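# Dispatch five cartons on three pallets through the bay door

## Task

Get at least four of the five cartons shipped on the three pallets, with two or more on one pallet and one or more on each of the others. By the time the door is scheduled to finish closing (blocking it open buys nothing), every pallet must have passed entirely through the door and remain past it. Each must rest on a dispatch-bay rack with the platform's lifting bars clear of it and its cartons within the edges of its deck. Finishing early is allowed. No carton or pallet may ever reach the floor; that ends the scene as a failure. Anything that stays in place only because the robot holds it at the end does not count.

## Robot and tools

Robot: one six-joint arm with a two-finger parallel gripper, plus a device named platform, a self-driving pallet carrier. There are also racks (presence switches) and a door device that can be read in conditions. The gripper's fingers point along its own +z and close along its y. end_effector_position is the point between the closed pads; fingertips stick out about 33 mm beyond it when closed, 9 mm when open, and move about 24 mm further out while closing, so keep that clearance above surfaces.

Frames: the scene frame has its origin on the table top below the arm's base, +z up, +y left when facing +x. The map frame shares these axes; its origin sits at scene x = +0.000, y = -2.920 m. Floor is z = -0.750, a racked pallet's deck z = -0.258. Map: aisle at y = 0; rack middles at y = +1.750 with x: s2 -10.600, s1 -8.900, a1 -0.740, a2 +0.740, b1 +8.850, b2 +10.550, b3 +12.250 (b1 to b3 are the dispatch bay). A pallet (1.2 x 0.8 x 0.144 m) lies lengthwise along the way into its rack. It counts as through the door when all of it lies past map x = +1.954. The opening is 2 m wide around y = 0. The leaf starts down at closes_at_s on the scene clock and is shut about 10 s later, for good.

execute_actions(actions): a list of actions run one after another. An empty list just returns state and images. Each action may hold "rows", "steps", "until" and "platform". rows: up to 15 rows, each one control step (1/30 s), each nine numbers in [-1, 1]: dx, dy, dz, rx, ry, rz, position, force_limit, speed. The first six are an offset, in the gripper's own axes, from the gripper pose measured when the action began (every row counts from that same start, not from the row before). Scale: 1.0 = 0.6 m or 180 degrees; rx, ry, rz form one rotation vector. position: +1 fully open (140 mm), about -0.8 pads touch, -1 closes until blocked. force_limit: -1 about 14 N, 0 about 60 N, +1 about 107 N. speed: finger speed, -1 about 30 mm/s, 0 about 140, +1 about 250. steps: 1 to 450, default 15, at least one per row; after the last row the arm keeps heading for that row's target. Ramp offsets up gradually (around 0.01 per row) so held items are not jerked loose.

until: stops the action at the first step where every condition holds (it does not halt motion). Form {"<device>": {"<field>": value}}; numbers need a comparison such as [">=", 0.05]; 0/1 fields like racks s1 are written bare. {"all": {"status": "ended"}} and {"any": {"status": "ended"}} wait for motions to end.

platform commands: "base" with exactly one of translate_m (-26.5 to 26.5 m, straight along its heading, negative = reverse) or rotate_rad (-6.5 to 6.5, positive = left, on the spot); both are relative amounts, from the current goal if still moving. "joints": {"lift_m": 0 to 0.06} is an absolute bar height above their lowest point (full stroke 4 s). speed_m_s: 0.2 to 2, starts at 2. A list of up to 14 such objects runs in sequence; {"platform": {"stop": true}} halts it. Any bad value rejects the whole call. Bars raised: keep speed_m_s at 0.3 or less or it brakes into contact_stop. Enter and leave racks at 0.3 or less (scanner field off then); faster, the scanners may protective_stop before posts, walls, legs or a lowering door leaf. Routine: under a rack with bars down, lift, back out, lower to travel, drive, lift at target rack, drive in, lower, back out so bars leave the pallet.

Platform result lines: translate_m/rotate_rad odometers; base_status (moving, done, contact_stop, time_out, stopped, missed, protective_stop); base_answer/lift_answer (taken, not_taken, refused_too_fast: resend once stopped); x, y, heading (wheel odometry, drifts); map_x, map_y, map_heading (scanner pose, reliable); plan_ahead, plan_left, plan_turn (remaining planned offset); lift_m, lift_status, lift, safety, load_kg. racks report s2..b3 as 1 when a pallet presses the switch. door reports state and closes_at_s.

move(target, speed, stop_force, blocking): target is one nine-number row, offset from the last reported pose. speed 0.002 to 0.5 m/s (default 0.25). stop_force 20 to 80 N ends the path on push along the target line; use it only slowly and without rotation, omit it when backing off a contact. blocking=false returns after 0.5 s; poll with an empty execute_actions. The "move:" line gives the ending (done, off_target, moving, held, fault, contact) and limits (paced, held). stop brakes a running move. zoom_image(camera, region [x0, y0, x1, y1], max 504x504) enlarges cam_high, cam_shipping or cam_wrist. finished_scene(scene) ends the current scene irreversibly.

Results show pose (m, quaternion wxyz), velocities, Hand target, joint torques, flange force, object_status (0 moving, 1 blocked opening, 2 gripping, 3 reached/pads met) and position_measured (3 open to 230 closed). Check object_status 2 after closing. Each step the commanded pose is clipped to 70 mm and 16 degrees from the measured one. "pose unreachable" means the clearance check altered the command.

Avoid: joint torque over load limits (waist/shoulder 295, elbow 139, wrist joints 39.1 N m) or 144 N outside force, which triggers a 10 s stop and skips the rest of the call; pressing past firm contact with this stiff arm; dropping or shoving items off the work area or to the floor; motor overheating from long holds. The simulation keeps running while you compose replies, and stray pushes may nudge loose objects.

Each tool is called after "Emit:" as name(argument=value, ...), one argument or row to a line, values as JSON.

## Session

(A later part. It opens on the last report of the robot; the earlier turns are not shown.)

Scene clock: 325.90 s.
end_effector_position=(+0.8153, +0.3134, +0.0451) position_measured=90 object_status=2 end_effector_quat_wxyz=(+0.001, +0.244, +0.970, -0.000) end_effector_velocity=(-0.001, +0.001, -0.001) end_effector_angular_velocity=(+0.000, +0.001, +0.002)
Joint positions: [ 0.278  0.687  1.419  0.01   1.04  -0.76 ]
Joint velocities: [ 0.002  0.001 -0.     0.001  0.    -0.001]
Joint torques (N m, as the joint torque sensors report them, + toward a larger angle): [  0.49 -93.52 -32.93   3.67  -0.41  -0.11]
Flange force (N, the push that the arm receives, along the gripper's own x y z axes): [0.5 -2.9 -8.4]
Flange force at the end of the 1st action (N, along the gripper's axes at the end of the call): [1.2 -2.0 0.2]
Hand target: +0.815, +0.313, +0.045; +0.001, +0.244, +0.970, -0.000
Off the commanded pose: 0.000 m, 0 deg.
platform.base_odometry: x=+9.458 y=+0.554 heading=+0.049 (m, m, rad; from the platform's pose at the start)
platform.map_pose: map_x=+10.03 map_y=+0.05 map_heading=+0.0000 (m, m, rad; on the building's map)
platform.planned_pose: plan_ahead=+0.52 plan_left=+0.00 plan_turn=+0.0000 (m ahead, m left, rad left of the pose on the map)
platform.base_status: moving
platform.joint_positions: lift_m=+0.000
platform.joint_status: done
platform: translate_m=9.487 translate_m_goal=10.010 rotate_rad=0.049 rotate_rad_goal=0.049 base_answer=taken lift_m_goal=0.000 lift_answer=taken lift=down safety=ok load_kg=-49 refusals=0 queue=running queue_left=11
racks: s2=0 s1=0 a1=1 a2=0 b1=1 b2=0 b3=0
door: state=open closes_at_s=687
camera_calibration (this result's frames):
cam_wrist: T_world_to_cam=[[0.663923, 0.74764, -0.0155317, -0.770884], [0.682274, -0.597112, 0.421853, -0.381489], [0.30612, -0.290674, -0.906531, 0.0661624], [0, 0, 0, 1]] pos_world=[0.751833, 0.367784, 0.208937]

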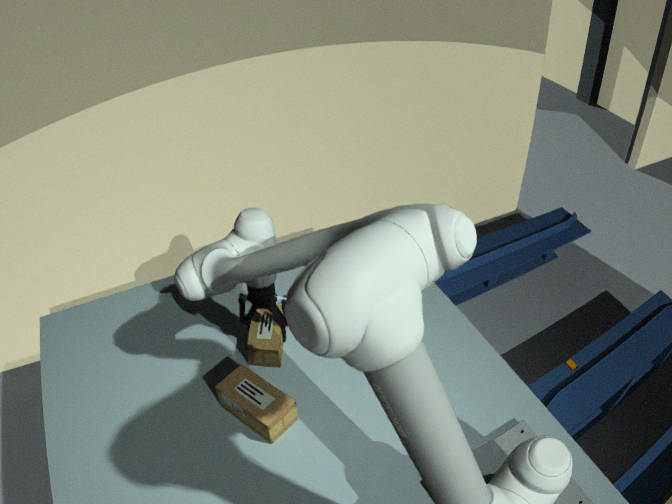

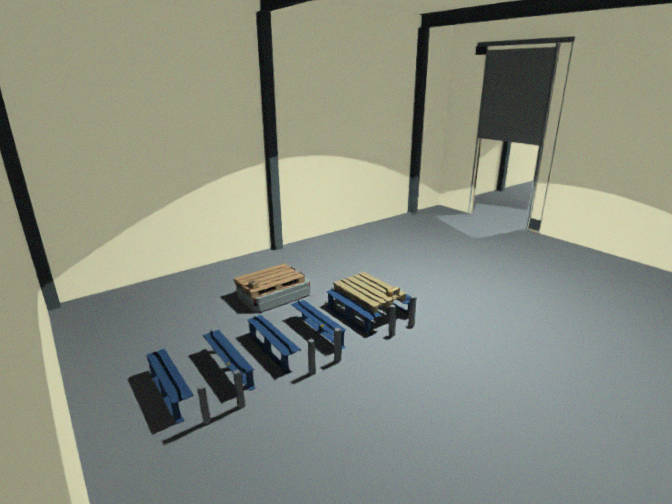

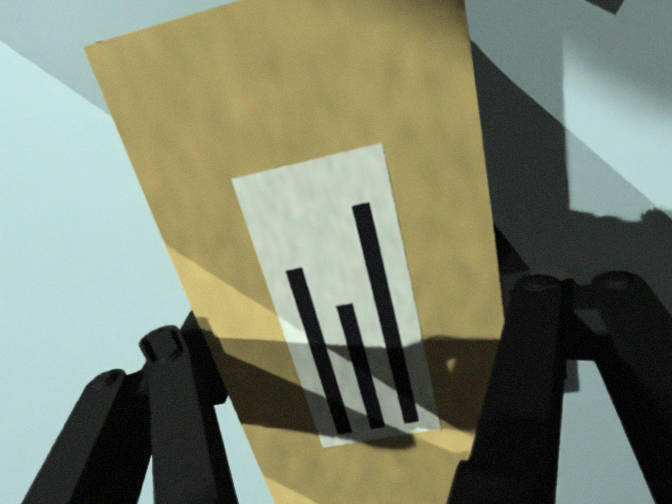

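Emit:
move(
  target=[-0.013,-0.238,-0.233,0,0,0,-1,0.3,-0.3],
  speed=0.25,
)

Emit:
move(
  target=[0.175,-0.985,-0.025,0,0,-0.156,-1,0.3,-0.3],
  speed=0.4,
)

Emit:
move(
  target=[0.892,-0.6,0.05,0,0,0,-1,0.3,-0.3],
  speed=0.4,
)

Emit:
move(
  target=[0.75,-0.133,0.417,0,0,0,-1,0.3,-0.3],
  speed=0.35,
)

Scene clock: 335.93 s.
end_effector_position=(+0.7544, +0.1841, +0.1848) position_measured=90 object_status=2 end_effector_quat_wxyz=(+0.001, +0.243, +0.970, -0.000) end_effector_velocity=(+0.000, -0.001, -0.000) end_effector_angular_velocity=(+0.000, +0.001, -0.002)
Joint positions: [ 0.144  0.445  1.542  0.008  1.16  -0.892]
Joint velocities: [-0.002  0.    -0.     0.001  0.001 -0.   ]
Joint torques (N m, as the joint torque sensors report them, + toward a larger angle): [  0.04 -83.68 -39.95   4.16  -0.16  -0.23]
Flange force (N, the push that the arm receives, along the gripper's own x y z axes): [0.5 -2.3 1.6]
Hand target: +0.754, +0.184, +0.185; +0.001, +0.243, +0.970, -0.000
Off the commanded pose: 0.000 m, 0 deg.
platform.base_odometry: x=+9.942 y=+1.801 heading=+1.617 (m, m, rad; from the platform's pose at the start)
platform.map_pose: map_x=+10.55 map_y=+1.28 map_heading=+1.5708 (m, m, rad; on the building's map)
platform.planned_pose: plan_ahead=+0.33 plan_left=+0.00 plan_turn=+0.0000 (m ahead, m left, rad left of the pose on the map)
platform.base_status: moving
platform.joint_positions: lift_m=+0.056
platform.joint_status: done
platform: translate_m=11.244 translate_m_goal=11.581 rotate_rad=1.617 rotate_rad_goal=1.615 base_answer=taken lift_m_goal=0.056 lift_answer=taken lift=between safety=ok load_kg=21 refusals=0 queue=running queue_left=9
racks: s2=0 s1=0 a1=1 a2=0 b1=1 b2=0 b3=0
door: state=open closes_at_s=687
move: done
camera_calibration (this result's frames):
cam_wrist: T_world_to_cam=[[0.663839, 0.747712, -0.0156579, -0.631558], [0.682335, -0.596958, 0.421971, -0.476198], [0.306166, -0.290805, -0.906474, 0.173864], [0, 0, 0, 1]] pos_world=[0.690948, 0.238513, 0.348656]

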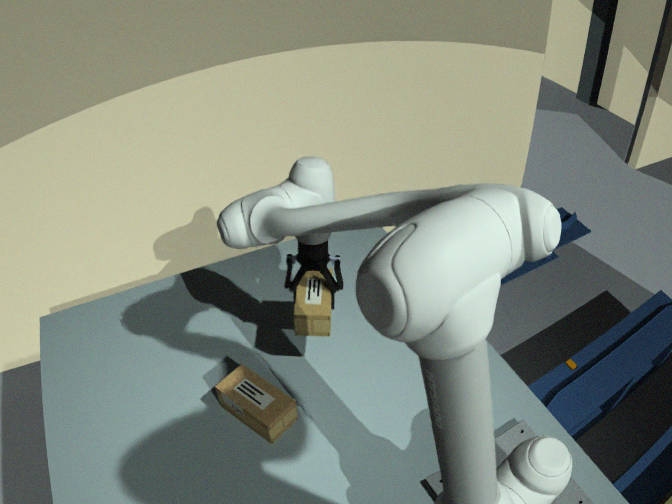

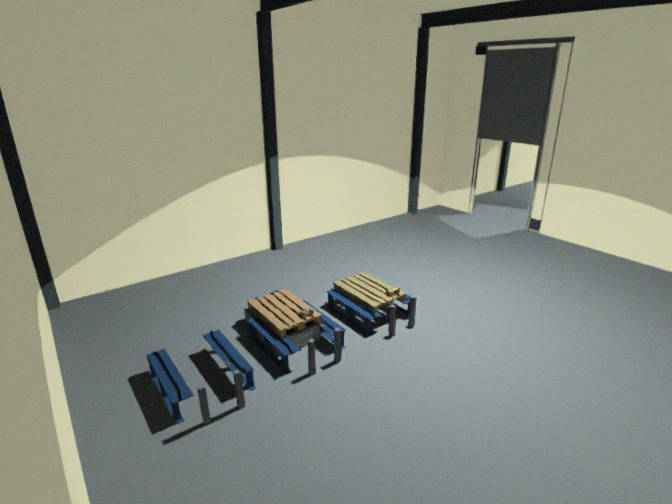

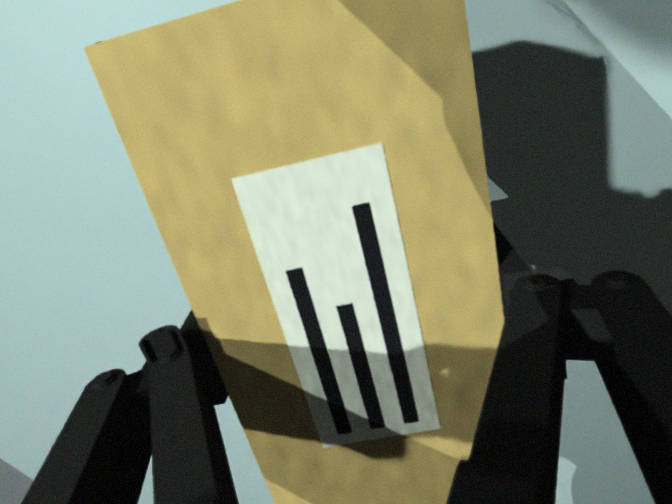

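Scene clock: 337.93 s.
end_effector_position=(+0.3826, -0.2864, +0.2000) position_measured=90 object_status=2 end_effector_quat_wxyz=(+0.001, +0.001, +1.000, -0.001) end_effector_velocity=(+0.001, +0.001, -0.001) end_effector_angular_velocity=(+0.002, +0.000, +0.001)
Joint positions: [-0.762 -0.012  2.09   0.     1.071 -2.284]
Joint velocities: [ 0.001  0.002 -0.     0.001 -0.     0.   ]
Joint torques (N m, as the joint torque sensors report them, + toward a larger angle): [  3.2  -34.09 -38.27   3.82  -0.07  -0.38]
Flange force (N, the push that the arm receives, along the gripper's own x y z axes): [6.9 -2.9 1.4]
Hand target: +0.383, -0.286, +0.200; +0.000, +0.001, +1.000, -0.001
Off the commanded pose: 0.001 m, 0 deg.
platform.base_odometry: x=+9.926 y=+2.138 heading=+1.616 (m, m, rad; from the platform's pose at the start)
platform.map_pose: map_x=+10.55 map_y=+1.61 map_heading=+1.5708 (m, m, rad; on the building's map)
platform.planned_pose: plan_ahead=+0.00 plan_left=+0.00 plan_turn=+0.0000 (m ahead, m left, rad left of the pose on the map)
platform.base_status: done
platform.joint_positions: lift_m=+0.056
platform.joint_status: done
platform: translate_m=11.571 translate_m_goal=11.571 rotate_rad=1.616 rotate_rad_goal=1.615 base_answer=taken lift_m_goal=0.056 lift_answer=taken lift=between safety=ok load_kg=20 refusals=0 queue=running queue_left=9
racks: s2=0 s1=0 a1=1 a2=0 b1=1 b2=0 b3=0
door: state=open closes_at_s=687
move: done
camera_calibration (this result's frames):
cam_wrist: T_world_to_cam=[[0.233724, 0.972157, -0.016848, 0.196331], [0.883113, -0.205003, 0.422002, -0.474378], [0.406798, -0.113511, -0.906438, 0.176907], [0, 0, 0, 1]] pos_world=[0.301077, -0.268032, 0.363852]

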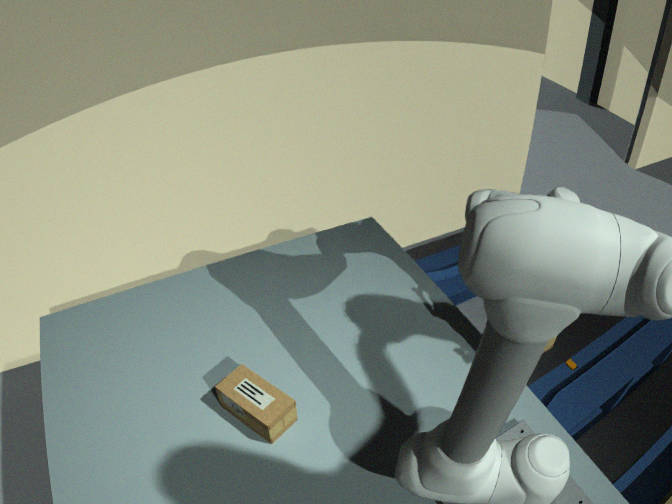

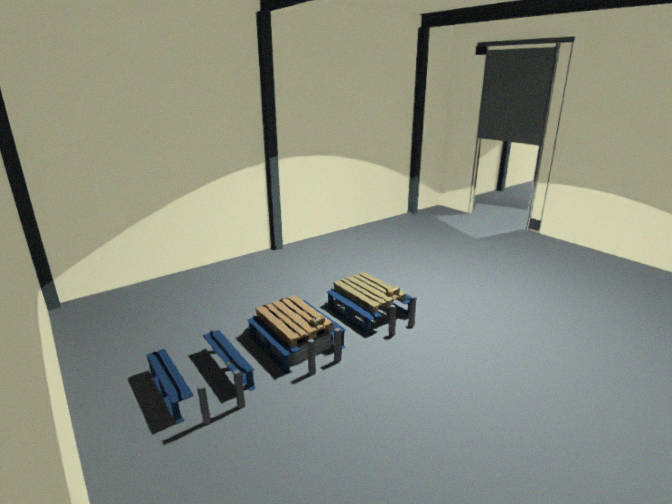

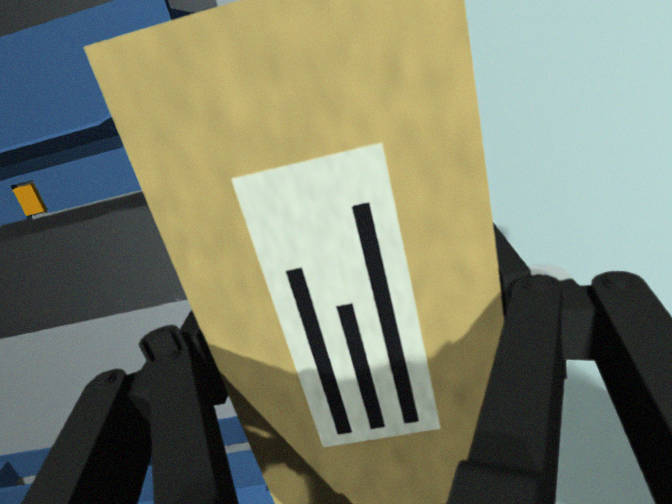

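Scene clock: 340.00 s.
end_effector_position=(-0.1525, -0.6451, +0.1705) position_measured=90 object_status=2 end_effector_quat_wxyz=(+0.000, +0.001, +1.000, -0.001) end_effector_velocity=(-0.001, -0.000, +0.000) end_effector_angular_velocity=(-0.001, +0.000, -0.000)
Joint positions: [-1.895  0.289  1.794 -0.009  1.061 -3.414]
Joint velocities: [-0.001 -0.    -0.001 -0.    -0.    -0.001]
Joint torques (N m, as the joint torque sensors report them, + toward a larger angle): [  1.53 -66.1  -37.45   3.83   0.19  -0.19]
Flange force (N, the push that the arm receives, along the gripper's own x y z axes): [0.9 1.6 1.9]
Hand target: -0.153, -0.645, +0.171; +0.000, +0.001, +1.000, -0.001
Off the commanded pose: 0.001 m, 0 deg.
platform.base_odometry: x=+9.927 y=+2.127 heading=+1.616 (m, m, rad; from the platform's pose at the start)
platform.map_pose: map_x=+10.55 map_y=+1.60 map_heading=+1.5708 (m, m, rad; on the building's map)
platform.planned_pose: plan_ahead=-1.55 plan_left=+0.00 plan_turn=+0.0000 (m ahead, m left, rad left of the pose on the map)
platform.base_status: moving
platform.joint_positions: lift_m=+0.030
platform.joint_status: moving
platform: translate_m=11.557 translate_m_goal=10.012 rotate_rad=1.616 rotate_rad_goal=1.614 base_answer=taken lift_m_goal=0.000 lift_answer=taken lift=between safety=ok load_kg=-33 refusals=0 queue=running queue_left=7
racks: s2=0 s1=0 a1=1 a2=0 b1=1 b2=1 b3=0
door: state=open closes_at_s=687
move: done
camera_calibration (this result's frames):
cam_wrist: T_world_to_cam=[[0.233694, 0.972155, -0.017358, 0.669684], [0.883308, -0.204807, 0.42169, -0.0626928], [0.406393, -0.113879, -0.906574, 0.326921], [0, 0, 0, 1]] pos_world=[-0.233982, -0.626647, 0.334439]

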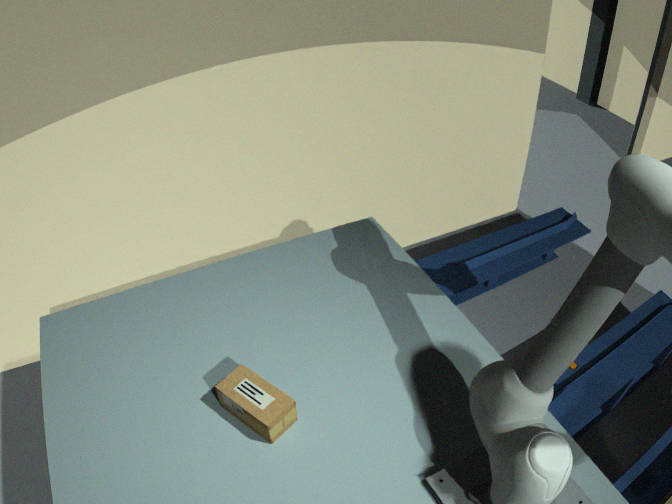

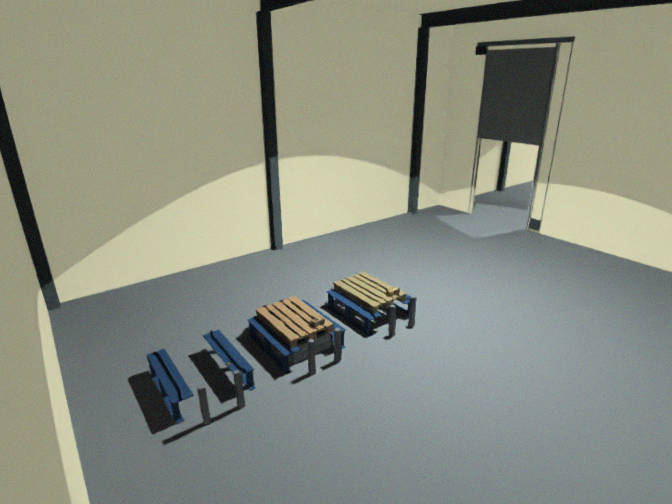

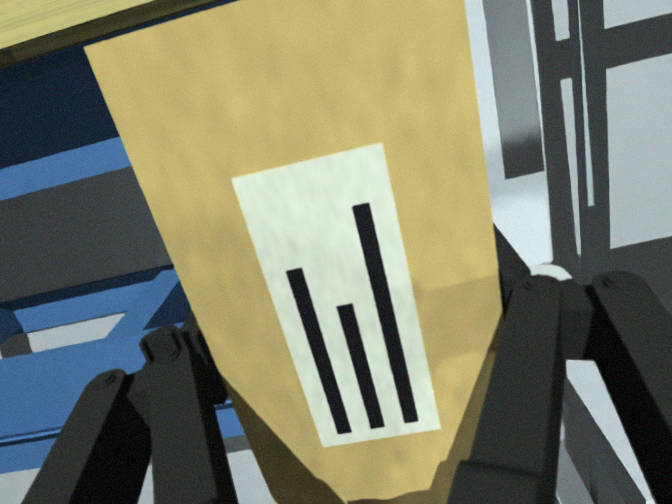

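Scene clock: 341.93 s.
end_effector_position=(-0.6025, -0.7247, -0.0793) position_measured=90 object_status=2 end_effector_quat_wxyz=(+0.000, +0.001, +1.000, -0.001) end_effector_velocity=(+0.000, +0.000, -0.001) end_effector_angular_velocity=(+0.001, -0.001, +0.000)
Joint positions: [-2.346  0.889  1.286 -0.011  0.966 -3.862]
Joint velocities: [ 0.     0.001 -0.    -0.     0.     0.   ]
Joint torques (N m, as the joint torque sensors report them, + toward a larger angle): [   1.78 -116.16  -35.6     3.61    0.1    -0.35]
Flange force (N, the push that the arm receives, along the gripper's own x y z axes): [-1.1 1.5 1.9]
Hand target: -0.602, -0.725, -0.079; +0.000, +0.001, +1.000, -0.001
Off the commanded pose: 0.001 m, 0 deg.
platform.base_odometry: x=+9.950 y=+1.606 heading=+1.613 (m, m, rad; from the platform's pose at the start)
platform.map_pose: map_x=+10.55 map_y=+1.07 map_heading=+1.5664 (m, m, rad; on the building's map)
platform.planned_pose: plan_ahead=-1.02 plan_left=+0.00 plan_turn=+0.0044 (m ahead, m left, rad left of the pose on the map)
platform.base_status: moving
platform.joint_positions: lift_m=+0.000
platform.joint_status: moving
platform: translate_m=11.028 translate_m_goal=10.012 rotate_rad=1.613 rotate_rad_goal=1.615 base_answer=taken lift_m_goal=0.000 lift_answer=taken lift=down safety=ok load_kg=-32 refusals=0 queue=running queue_left=7
racks: s2=0 s1=0 a1=1 a2=0 b1=1 b2=1 b3=0
door: state=open closes_at_s=687
move: done
camera_calibration (this result's frames):
cam_wrist: T_world_to_cam=[[0.233738, 0.972143, -0.0174526, 0.847894], [0.88342, -0.20484, 0.421438, 0.423827], [0.406123, -0.113924, -0.906689, 0.274046], [0, 0, 0, 1]] pos_world=[-0.683899, -0.706237, 0.0846558]

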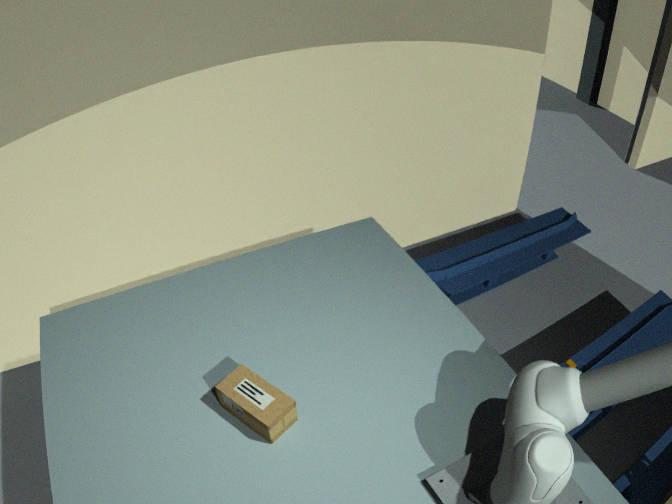

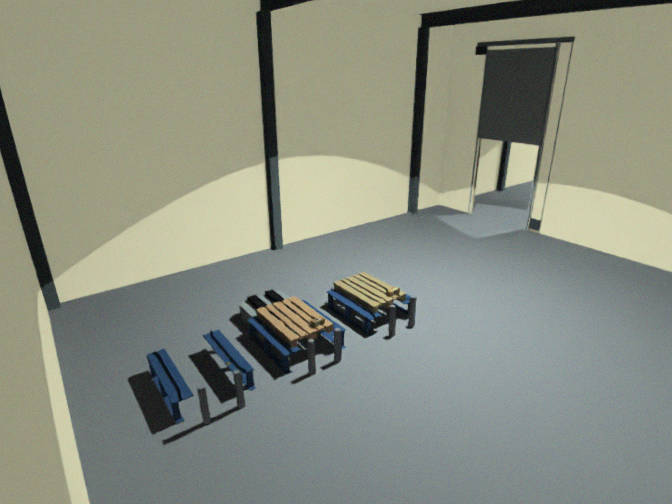

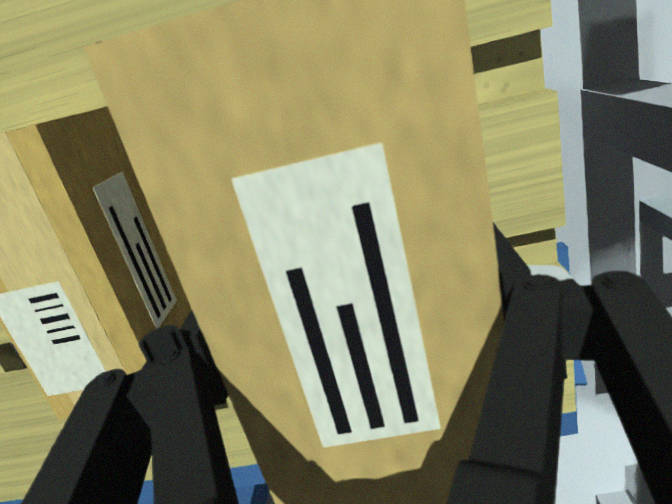

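Emit:
move(
  target=[0,0,0.207,0,0,0,-1,0.3,-0.3],
  speed=0.15,
)

Emit:
move(
  target=[0,0,0.035,0,0,0,-1,0.3,-0.3],
  speed=0.01,
  stop_force=20,
)

Emit:
execute_actions(
  actions=[
    {"rows":[[0,0,0,0,0,0,1,0.3,0.5]],"steps":12},
    {"rows":[[0,0,-0.006,0,0,0,1,0.3,0.5],[0,0,-0.014,0,0,0,1,0.3,0.5],[0,0,-0.025,0,0,0,1,0.3,0.5],[0,0,-0.038,0,0,0,1,0.3,0.5],[0,0,-0.053,0,0,0,1,0.3,0.5],[0,0,-0.07,0,0,0,1,0.3,0.5],[0,0,-0.088,0,0,0,1,0.3,0.5],[0,0,-0.106,0,0,0,1,0.3,0.5],[0,0,-0.124,0,0,0,1,0.3,0.5],[0,0,-0.142,0,0,0,1,0.3,0.5],[0,0,-0.158,0,0,0,1,0.3,0.5],[0,0,-0.172,0,0,0,1,0.3,0.5],[0,0,-0.184,0,0,0,1,0.3,0.5],[0,0,-0.193,0,0,0,1,0.3,0.5],[0,0,-0.2,0,0,0,1,0.3,0.5]],"steps":22},
  ],
)

Scene clock: 348.73 s.
end_effector_position=(-0.6025, -0.7249, -0.2034) position_measured=90 object_status=2 end_effector_quat_wxyz=(+0.000, +0.001, +1.000, -0.001) end_effector_velocity=(+0.001, -0.001, -0.000) end_effector_angular_velocity=(+0.000, -0.000, +0.000)
Joint positions: [-2.347  1.019  1.29  -0.012  0.832 -3.861]
Joint velocities: [ 0.001  0.001  0.     0.    -0.     0.001]
Joint torques (N m, as the joint torque sensors report them, + toward a larger angle): [   3.35 -119.2   -31.47    3.22    0.07   -0.31]
Flange force (N, the push that the arm receives, along the gripper's own x y z axes): [0.4 2.6 0.3]
Hand target: -0.602, -0.725, -0.203; +0.000, +0.001, +1.000, -0.001
Off the commanded pose: 0.000 m, 0 deg.
platform.base_odometry: x=+9.994 y=+0.580 heading=+0.298 (m, m, rad; from the platform's pose at the start)
platform.map_pose: map_x=+10.55 map_y=+0.05 map_heading=+0.2356 (m, m, rad; on the building's map)
platform.planned_pose: plan_ahead=+0.00 plan_left=+0.00 plan_turn=-0.2356 (m ahead, m left, rad left of the pose on the map)
platform.base_status: moving
platform.joint_positions: lift_m=+0.000
platform.joint_status: done
platform: translate_m=10.012 translate_m_goal=10.012 rotate_rad=0.281 rotate_rad_goal=0.043 base_answer=taken lift_m_goal=0.000 lift_answer=taken lift=down safety=ok load_kg=-49 refusals=0 queue=running queue_left=6
racks: s2=0 s1=0 a1=1 a2=0 b1=1 b2=1 b3=0
door: state=open closes_at_s=687
move: done
camera_calibration (this result's frames):
cam_wrist: T_world_to_cam=[[0.233734, 0.972144, -0.0174654, 0.846019], [0.883456, -0.20484, 0.421362, 0.476133], [0.406047, -0.113916, -0.906724, 0.161439], [0, 0, 0, 1]] pos_world=[-0.683937, -0.706531, -0.0394676]

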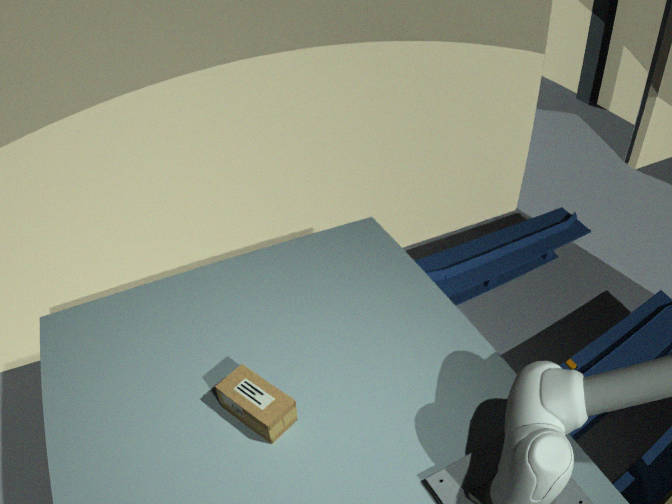

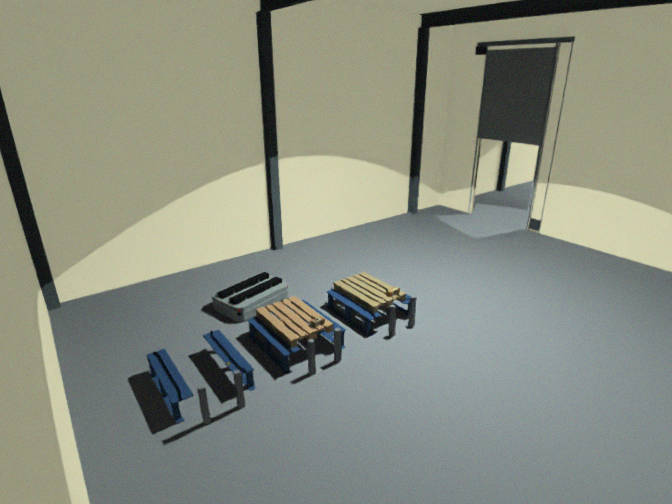

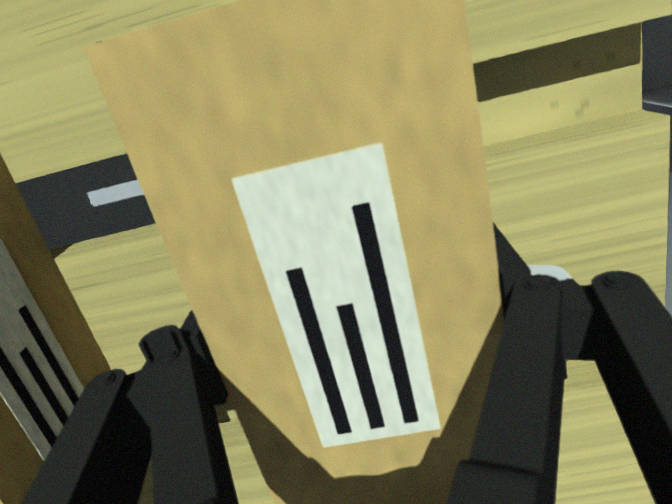

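Scene clock: 350.00 s.
end_effector_position=(-0.6027, -0.7251, -0.2127) position_measured=90 object_status=2 end_effector_quat_wxyz=(+0.000, +0.001, +1.000, -0.001) end_effector_velocity=(+0.001, -0.000, +0.001) end_effector_angular_velocity=(+0.001, -0.000, +0.001)
Joint positions: [-2.347  1.03   1.288 -0.012  0.823 -3.861]
Joint velocities: [ 0.001 -0.001  0.    -0.     0.002 -0.   ]
Joint torques (N m, as the joint torque sensors report them, + toward a larger angle): [  2.05 -93.69 -21.93   2.95  -0.52  -0.21]
Flange force (N, the push that the arm receives, along the gripper's own x y z axes): [-3.6 5.4 -28.3]
Hand target: -0.603, -0.725, -0.213; +0.000, +0.001, +1.000, -0.001
Off the commanded pose: 0.012 m, 0 deg.
platform.base_odometry: x=+9.983 y=+0.580 heading=+0.042 (m, m, rad; from the platform's pose at the start)
platform.map_pose: map_x=+10.53 map_y=+0.05 map_heading=-0.0044 (m, m, rad; on the building's map)
platform.planned_pose: plan_ahead=-11.27 plan_left=-0.05 plan_turn=+0.0044 (m ahead, m left, rad left of the pose on the map)
platform.base_status: moving
platform.joint_positions: lift_m=+0.000
platform.joint_status: done
platform: translate_m=9.997 translate_m_goal=-1.278 rotate_rad=0.042 rotate_rad_goal=0.042 base_answer=taken lift_m_goal=0.000 lift_answer=taken lift=down safety=ok load_kg=-49 refusals=0 queue=running queue_left=5
racks: s2=0 s1=0 a1=1 a2=0 b1=1 b2=1 b3=0
door: state=open closes_at_s=687
move: contact
camera_calibration (this result's frames):
cam_wrist: T_world_to_cam=[[0.233729, 0.972139, -0.0177864, 0.845989], [0.883566, -0.204727, 0.421187, 0.480281], [0.405811, -0.114159, -0.9068, 0.152674], [0, 0, 0, 1]] pos_world=[-0.684049, -0.706664, -0.0487962]

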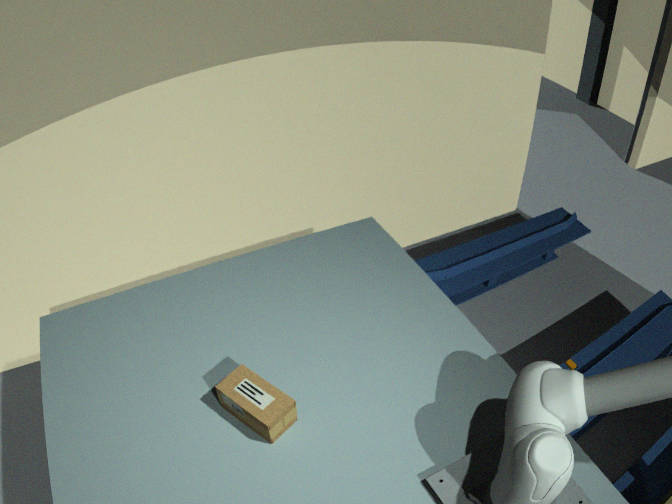

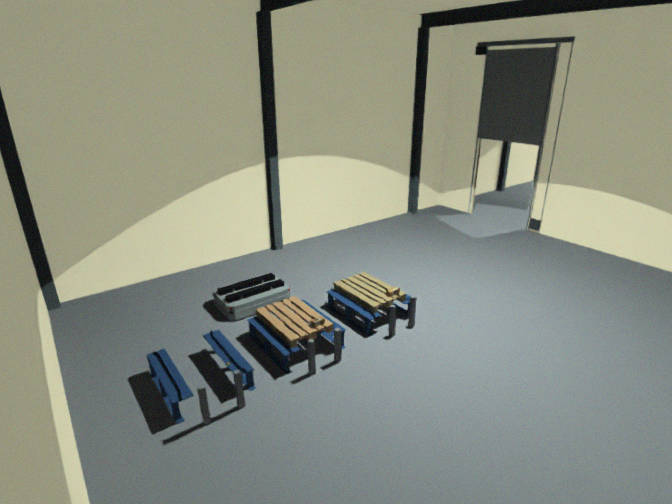

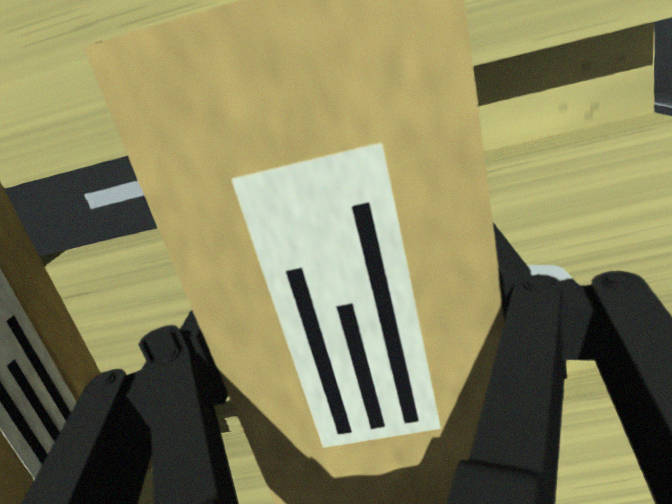

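Scene clock: 351.13 s.
end_effector_position=(-0.6026, -0.7248, -0.0928) position_measured=3 object_status=3 end_effector_quat_wxyz=(+0.000, +0.001, +1.000, -0.001) end_effector_velocity=(-0.000, +0.000, +0.000) end_effector_angular_velocity=(+0.000, +0.001, +0.001)
Joint positions: [-2.346  0.902  1.288 -0.011  0.95  -3.862]
Joint velocities: [ 0.    -0.001 -0.    -0.001 -0.     0.   ]
Joint torques (N m, as the joint torque sensors report them, + toward a larger angle): [   3.62 -114.06  -34.86    3.49    0.2    -0.27]
Flange force (N, the push that the arm receives, along the gripper's own x y z axes): [-0.9 5.3 -1.6]
Flange force at the end of the 1st action (N, along the gripper's axes at the end of the call): [0.3 3.7 -0.2]
Hand target: -0.603, -0.725, -0.093; +0.000, +0.001, +1.000, -0.001
Off the commanded pose: 0.000 m, 0 deg.
platform.base_odometry: x=+9.641 y=+0.565 heading=+0.044 (m, m, rad; from the platform's pose at the start)
platform.map_pose: map_x=+10.18 map_y=+0.05 map_heading=-0.0044 (m, m, rad; on the building's map)
platform.planned_pose: plan_ahead=-10.92 plan_left=-0.05 plan_turn=+0.0044 (m ahead, m left, rad left of the pose on the map)
platform.base_status: moving
platform.joint_positions: lift_m=+0.000
platform.joint_status: done
platform: translate_m=9.641 translate_m_goal=-1.278 rotate_rad=0.044 rotate_rad_goal=0.046 base_answer=taken lift_m_goal=0.000 lift_answer=taken lift=down safety=ok load_kg=-49 refusals=0 queue=running queue_left=5
racks: s2=0 s1=0 a1=1 a2=0 b1=1 b2=1 b3=0
door: state=open closes_at_s=687
camera_calibration (this result's frames):
cam_wrist: T_world_to_cam=[[0.233738, 0.972136, -0.0178085, 0.847832], [0.883535, -0.204718, 0.421256, 0.429739], [0.405873, -0.114198, -0.906767, 0.261486], [0, 0, 0, 1]] pos_world=[-0.68399, -0.706372, 0.0711754]

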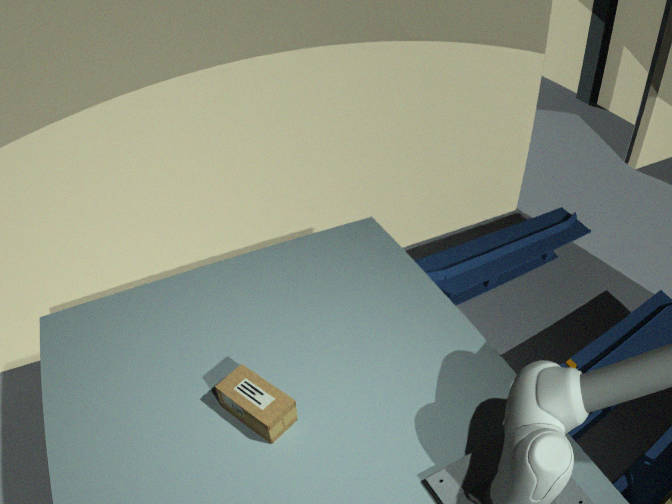

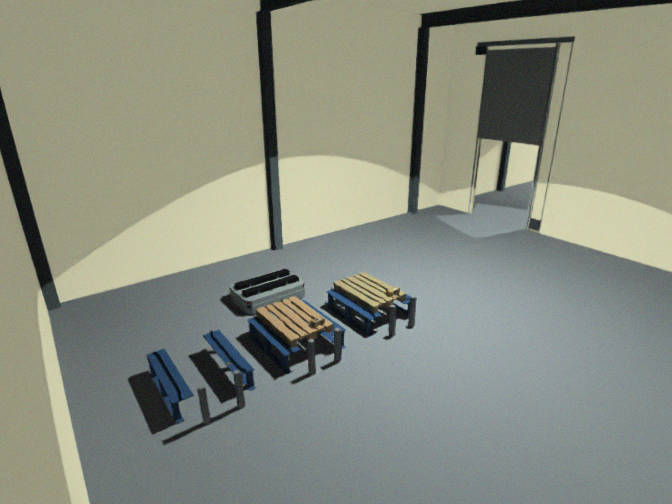

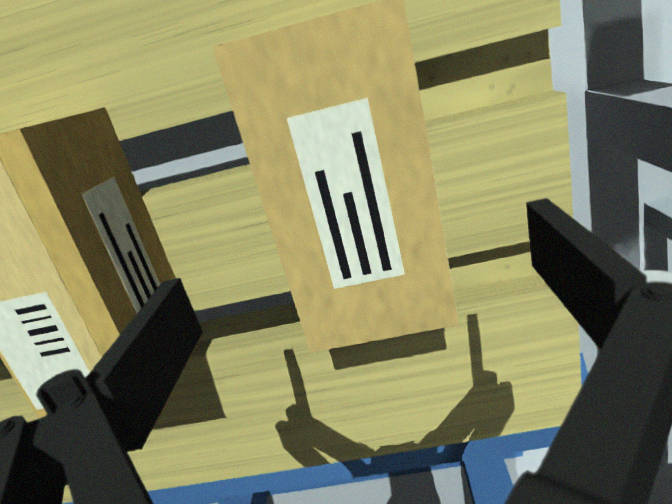

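Emit:
move(
  target=[-0.5,0.42,-0.5,0,0,0,1,0.3,0.5],
  speed=0.2,
)

Emit:
execute_actions(
  actions=[
    {"steps":450,"until":{"platform":{"queue":["!=","running"]}}},
    {"steps":450,"until":{"platform":{"queue":["!=","running"]}}},
  ],
)

Scene clock: 359.10 s.
end_effector_position=(-0.3020, -0.4726, +0.2062) position_measured=3 object_status=3 end_effector_quat_wxyz=(+0.000, +0.001, +1.000, -0.001) end_effector_velocity=(+0.001, -0.001, -0.000) end_effector_angular_velocity=(+0.001, -0.000, +0.002)
Joint positions: [-2.239  0.105  1.947 -0.01   1.09  -3.757]
Joint velocities: [ 0.002  0.001  0.    -0.     0.     0.   ]
Joint torques (N m, as the joint torque sensors report them, + toward a larger angle): [  1.53 -45.99 -37.59   4.11  -0.04  -0.27]
Flange force (N, the push that the arm receives, along the gripper's own x y z axes): [-1.1 3.5 -0.5]
Hand target: -0.302, -0.473, +0.206; +0.000, +0.001, +1.000, -0.001
Off the commanded pose: 0.001 m, 0 deg.
platform.base_odometry: x=-0.749 y=+0.076 heading=+0.045 (m, m, rad; from the platform's pose at the start)
platform.map_pose: map_x=-0.23 map_y=+0.05 map_heading=+0.0000 (m, m, rad; on the building's map)
platform.planned_pose: plan_ahead=-0.51 plan_left=+0.00 plan_turn=+0.0000 (m ahead, m left, rad left of the pose on the map)
platform.base_status: moving
platform.joint_positions: lift_m=+0.000
platform.joint_status: done
platform: translate_m=-0.764 translate_m_goal=-1.278 rotate_rad=0.045 rotate_rad_goal=0.046 base_answer=taken lift_m_goal=0.000 lift_answer=taken lift=down safety=ok load_kg=-49 refusals=0 queue=running queue_left=5
racks: s2=0 s1=0 a1=1 a2=0 b1=1 b2=1 b3=0
door: state=open closes_at_s=687
move: done
camera_calibration (this result's frames):
cam_wrist: T_world_to_cam=[[0.233756, 0.972132, -0.0178346, 0.537712], [0.883488, -0.204711, 0.421358, 0.0897707], [0.405965, -0.114252, -0.906719, 0.439337], [0, 0, 0, 1]] pos_world=[-0.38336, -0.454155, 0.370119]

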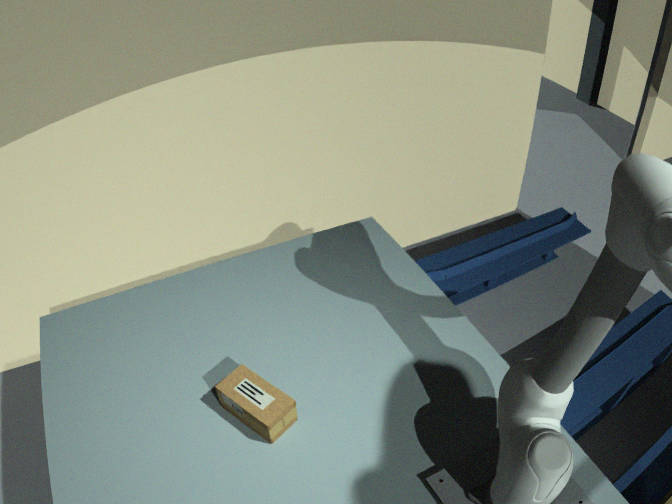

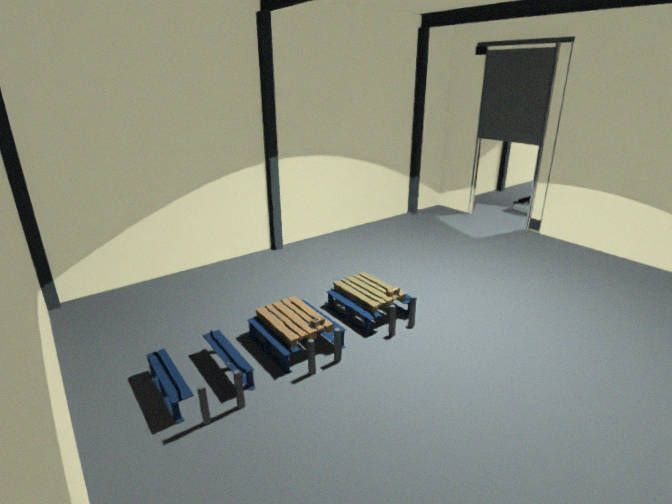

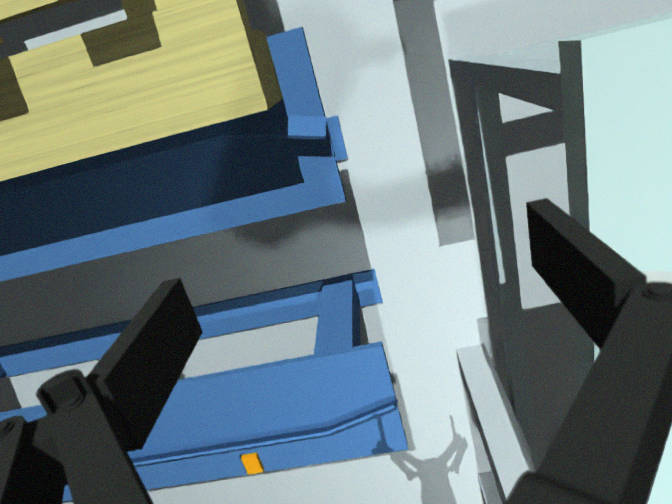

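Scene clock: 383.20 s.
end_effector_position=(-0.3020, -0.4726, +0.2062) position_measured=3 object_status=3 end_effector_quat_wxyz=(+0.000, +0.001, +1.000, -0.001) end_effector_velocity=(+0.000, -0.001, +0.000) end_effector_angular_velocity=(-0.002, +0.000, +0.000)
Joint positions: [-2.239  0.105  1.947 -0.01   1.09  -3.757]
Joint velocities: [ 0.001 -0.001 -0.     0.001 -0.001 -0.   ]
Joint torques (N m, as the joint torque sensors report them, + toward a larger angle): [  2.8  -47.26 -37.54   3.93   0.01  -0.34]
Flange force (N, the push that the arm receives, along the gripper's own x y z axes): [1.3 3.3 0.2]
Flange force at the end of the 1st action (N, along the gripper's axes at the end of the call): [0.5 0.4 0.9]
Hand target: -0.302, -0.473, +0.206; +0.000, +0.001, +1.000, -0.001
Off the commanded pose: 0.001 m, 0 deg.
platform.base_odometry: x=-1.274 y=+0.053 heading=+0.045 (m, m, rad; from the platform's pose at the start)
platform.map_pose: map_x=-0.74 map_y=+0.05 map_heading=+0.0000 (m, m, rad; on the building's map)
platform.planned_pose: plan_ahead=+0.00 plan_left=+0.00 plan_turn=+0.0000 (m ahead, m left, rad left of the pose on the map)
platform.base_status: done
platform.joint_positions: lift_m=+0.000
platform.joint_status: done
platform: translate_m=-1.268 translate_m_goal=-1.268 rotate_rad=0.045 rotate_rad_goal=0.044 base_answer=taken lift_m_goal=0.000 lift_answer=taken lift=down safety=ok load_kg=-49 refusals=0 queue=done queue_left=0
racks: s2=0 s1=0 a1=0 a2=0 b1=1 b2=1 b3=0
door: state=open closes_at_s=687
camera_calibration (this result's frames):
cam_wrist: T_world_to_cam=[[0.233711, 0.972143, -0.0178171, 0.537694], [0.883512, -0.204682, 0.421321, 0.0897948], [0.405938, -0.114209, -0.906736, 0.439356], [0, 0, 0, 1]] pos_world=[-0.383351, -0.454158, 0.370127]

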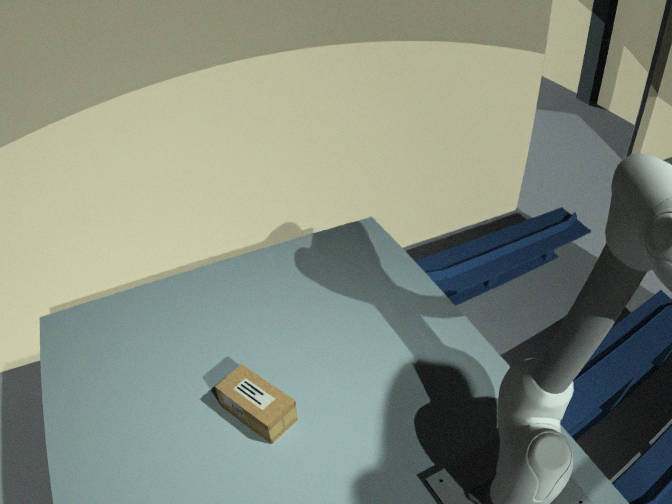

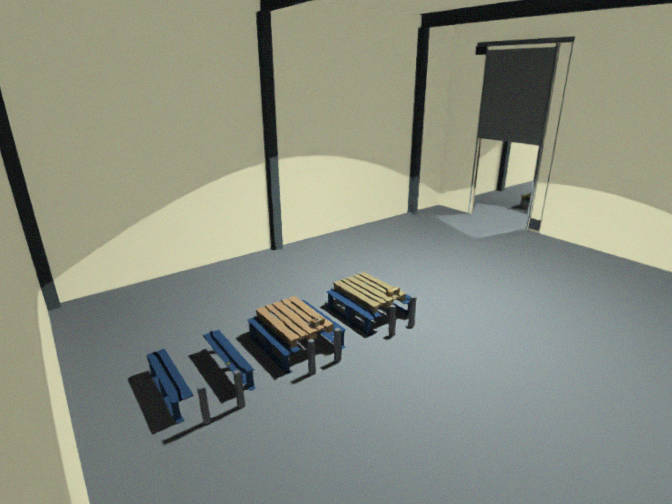

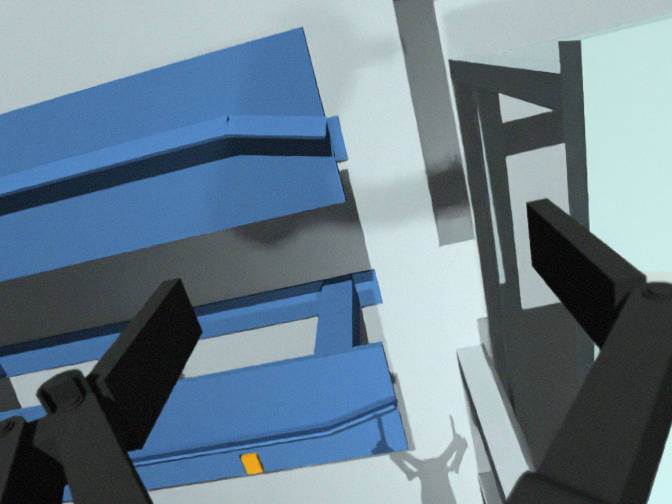

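Emit:
execute_actions(
  actions=[
    {"platform":[{"base":{"translate_m":12.99}},{"joints":{"lift_m":0.056},"base":{"rotate_rad":1.5708}},{"speed_m_s":0.3,"base":{"translate_m":1.56}},{"joints":{"lift_m":0.02}}],"steps":1},
  ],
)

Scene clock: 385.10 s.
end_effector_position=(-0.3020, -0.4726, +0.2062) position_measured=3 object_status=3 end_effector_quat_wxyz=(+0.000, +0.001, +1.000, -0.001) end_effector_velocity=(-0.000, -0.000, -0.000) end_effector_angular_velocity=(-0.001, -0.000, -0.001)
Joint positions: [-2.239  0.105  1.947 -0.01   1.09  -3.757]
Joint velocities: [-0.     0.     0.     0.    -0.001  0.001]
Joint torques (N m, as the joint torque sensors report them, + toward a larger angle): [  1.37 -47.25 -37.35   3.91   0.04  -0.39]
Flange force (N, the push that the arm receives, along the gripper's own x y z axes): [0.3 1.6 0.4]
Hand target: -0.302, -0.473, +0.206; +0.000, +0.001, +1.000, -0.001
Off the commanded pose: 0.001 m, 0 deg.
platform.base_odometry: x=-1.274 y=+0.053 heading=+0.045 (m, m, rad; from the platform's pose at the start)
platform.map_pose: map_x=-0.74 map_y=+0.05 map_heading=+0.0000 (m, m, rad; on the building's map)
platform.planned_pose: plan_ahead=+12.99 plan_left=+0.00 plan_turn=+0.0000 (m ahead, m left, rad left of the pose on the map)
platform.base_status: moving
platform.joint_positions: lift_m=+0.000
platform.joint_status: done
platform: translate_m=-1.268 translate_m_goal=11.722 rotate_rad=0.045 rotate_rad_goal=0.044 base_answer=taken lift_m_goal=0.000 lift_answer=taken lift=down safety=ok load_kg=-49 refusals=0 queue=running queue_left=3
racks: s2=0 s1=0 a1=0 a2=0 b1=1 b2=1 b3=0
door: state=open closes_at_s=687
camera_calibration (this result's frames):
cam_wrist: T_world_to_cam=[[0.233711, 0.972143, -0.017817, 0.537694], [0.883512, -0.204682, 0.421321, 0.0897949], [0.405938, -0.114209, -0.906736, 0.439356], [0, 0, 0, 1]] pos_world=[-0.383351, -0.454158, 0.370127]

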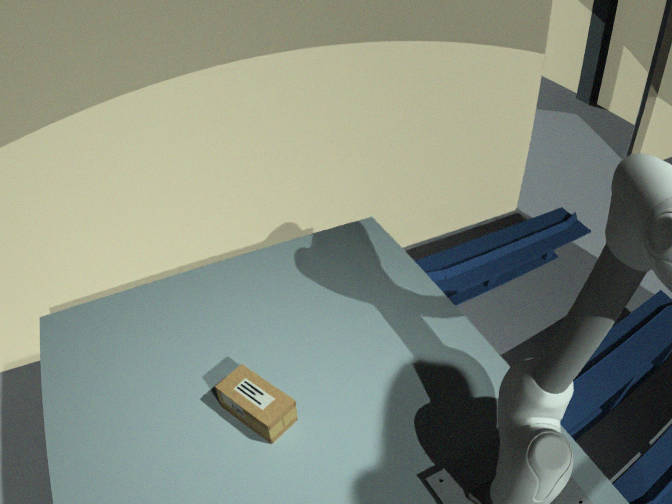

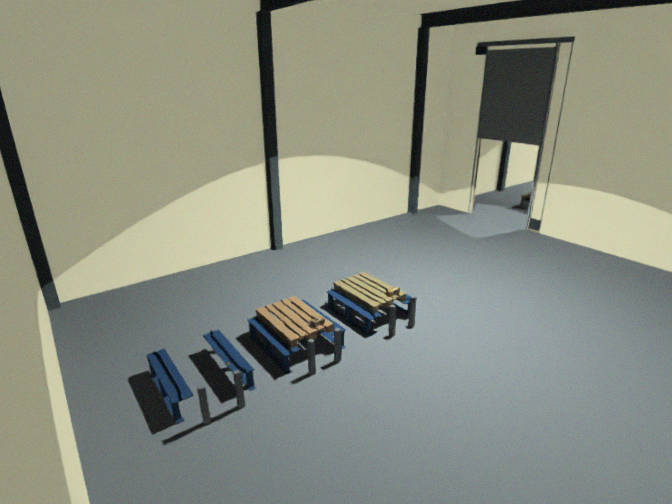

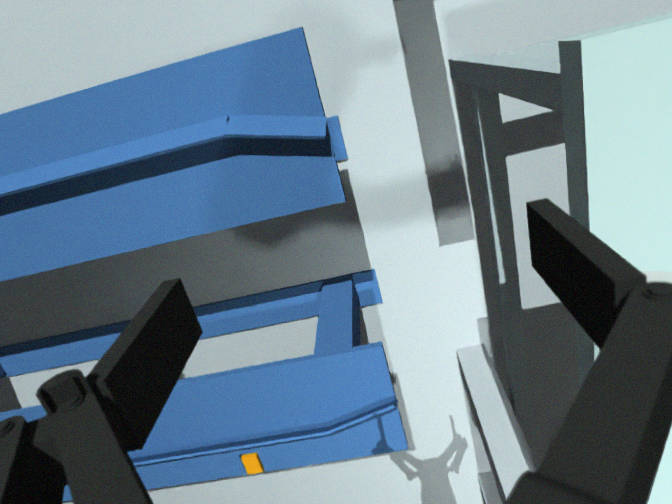

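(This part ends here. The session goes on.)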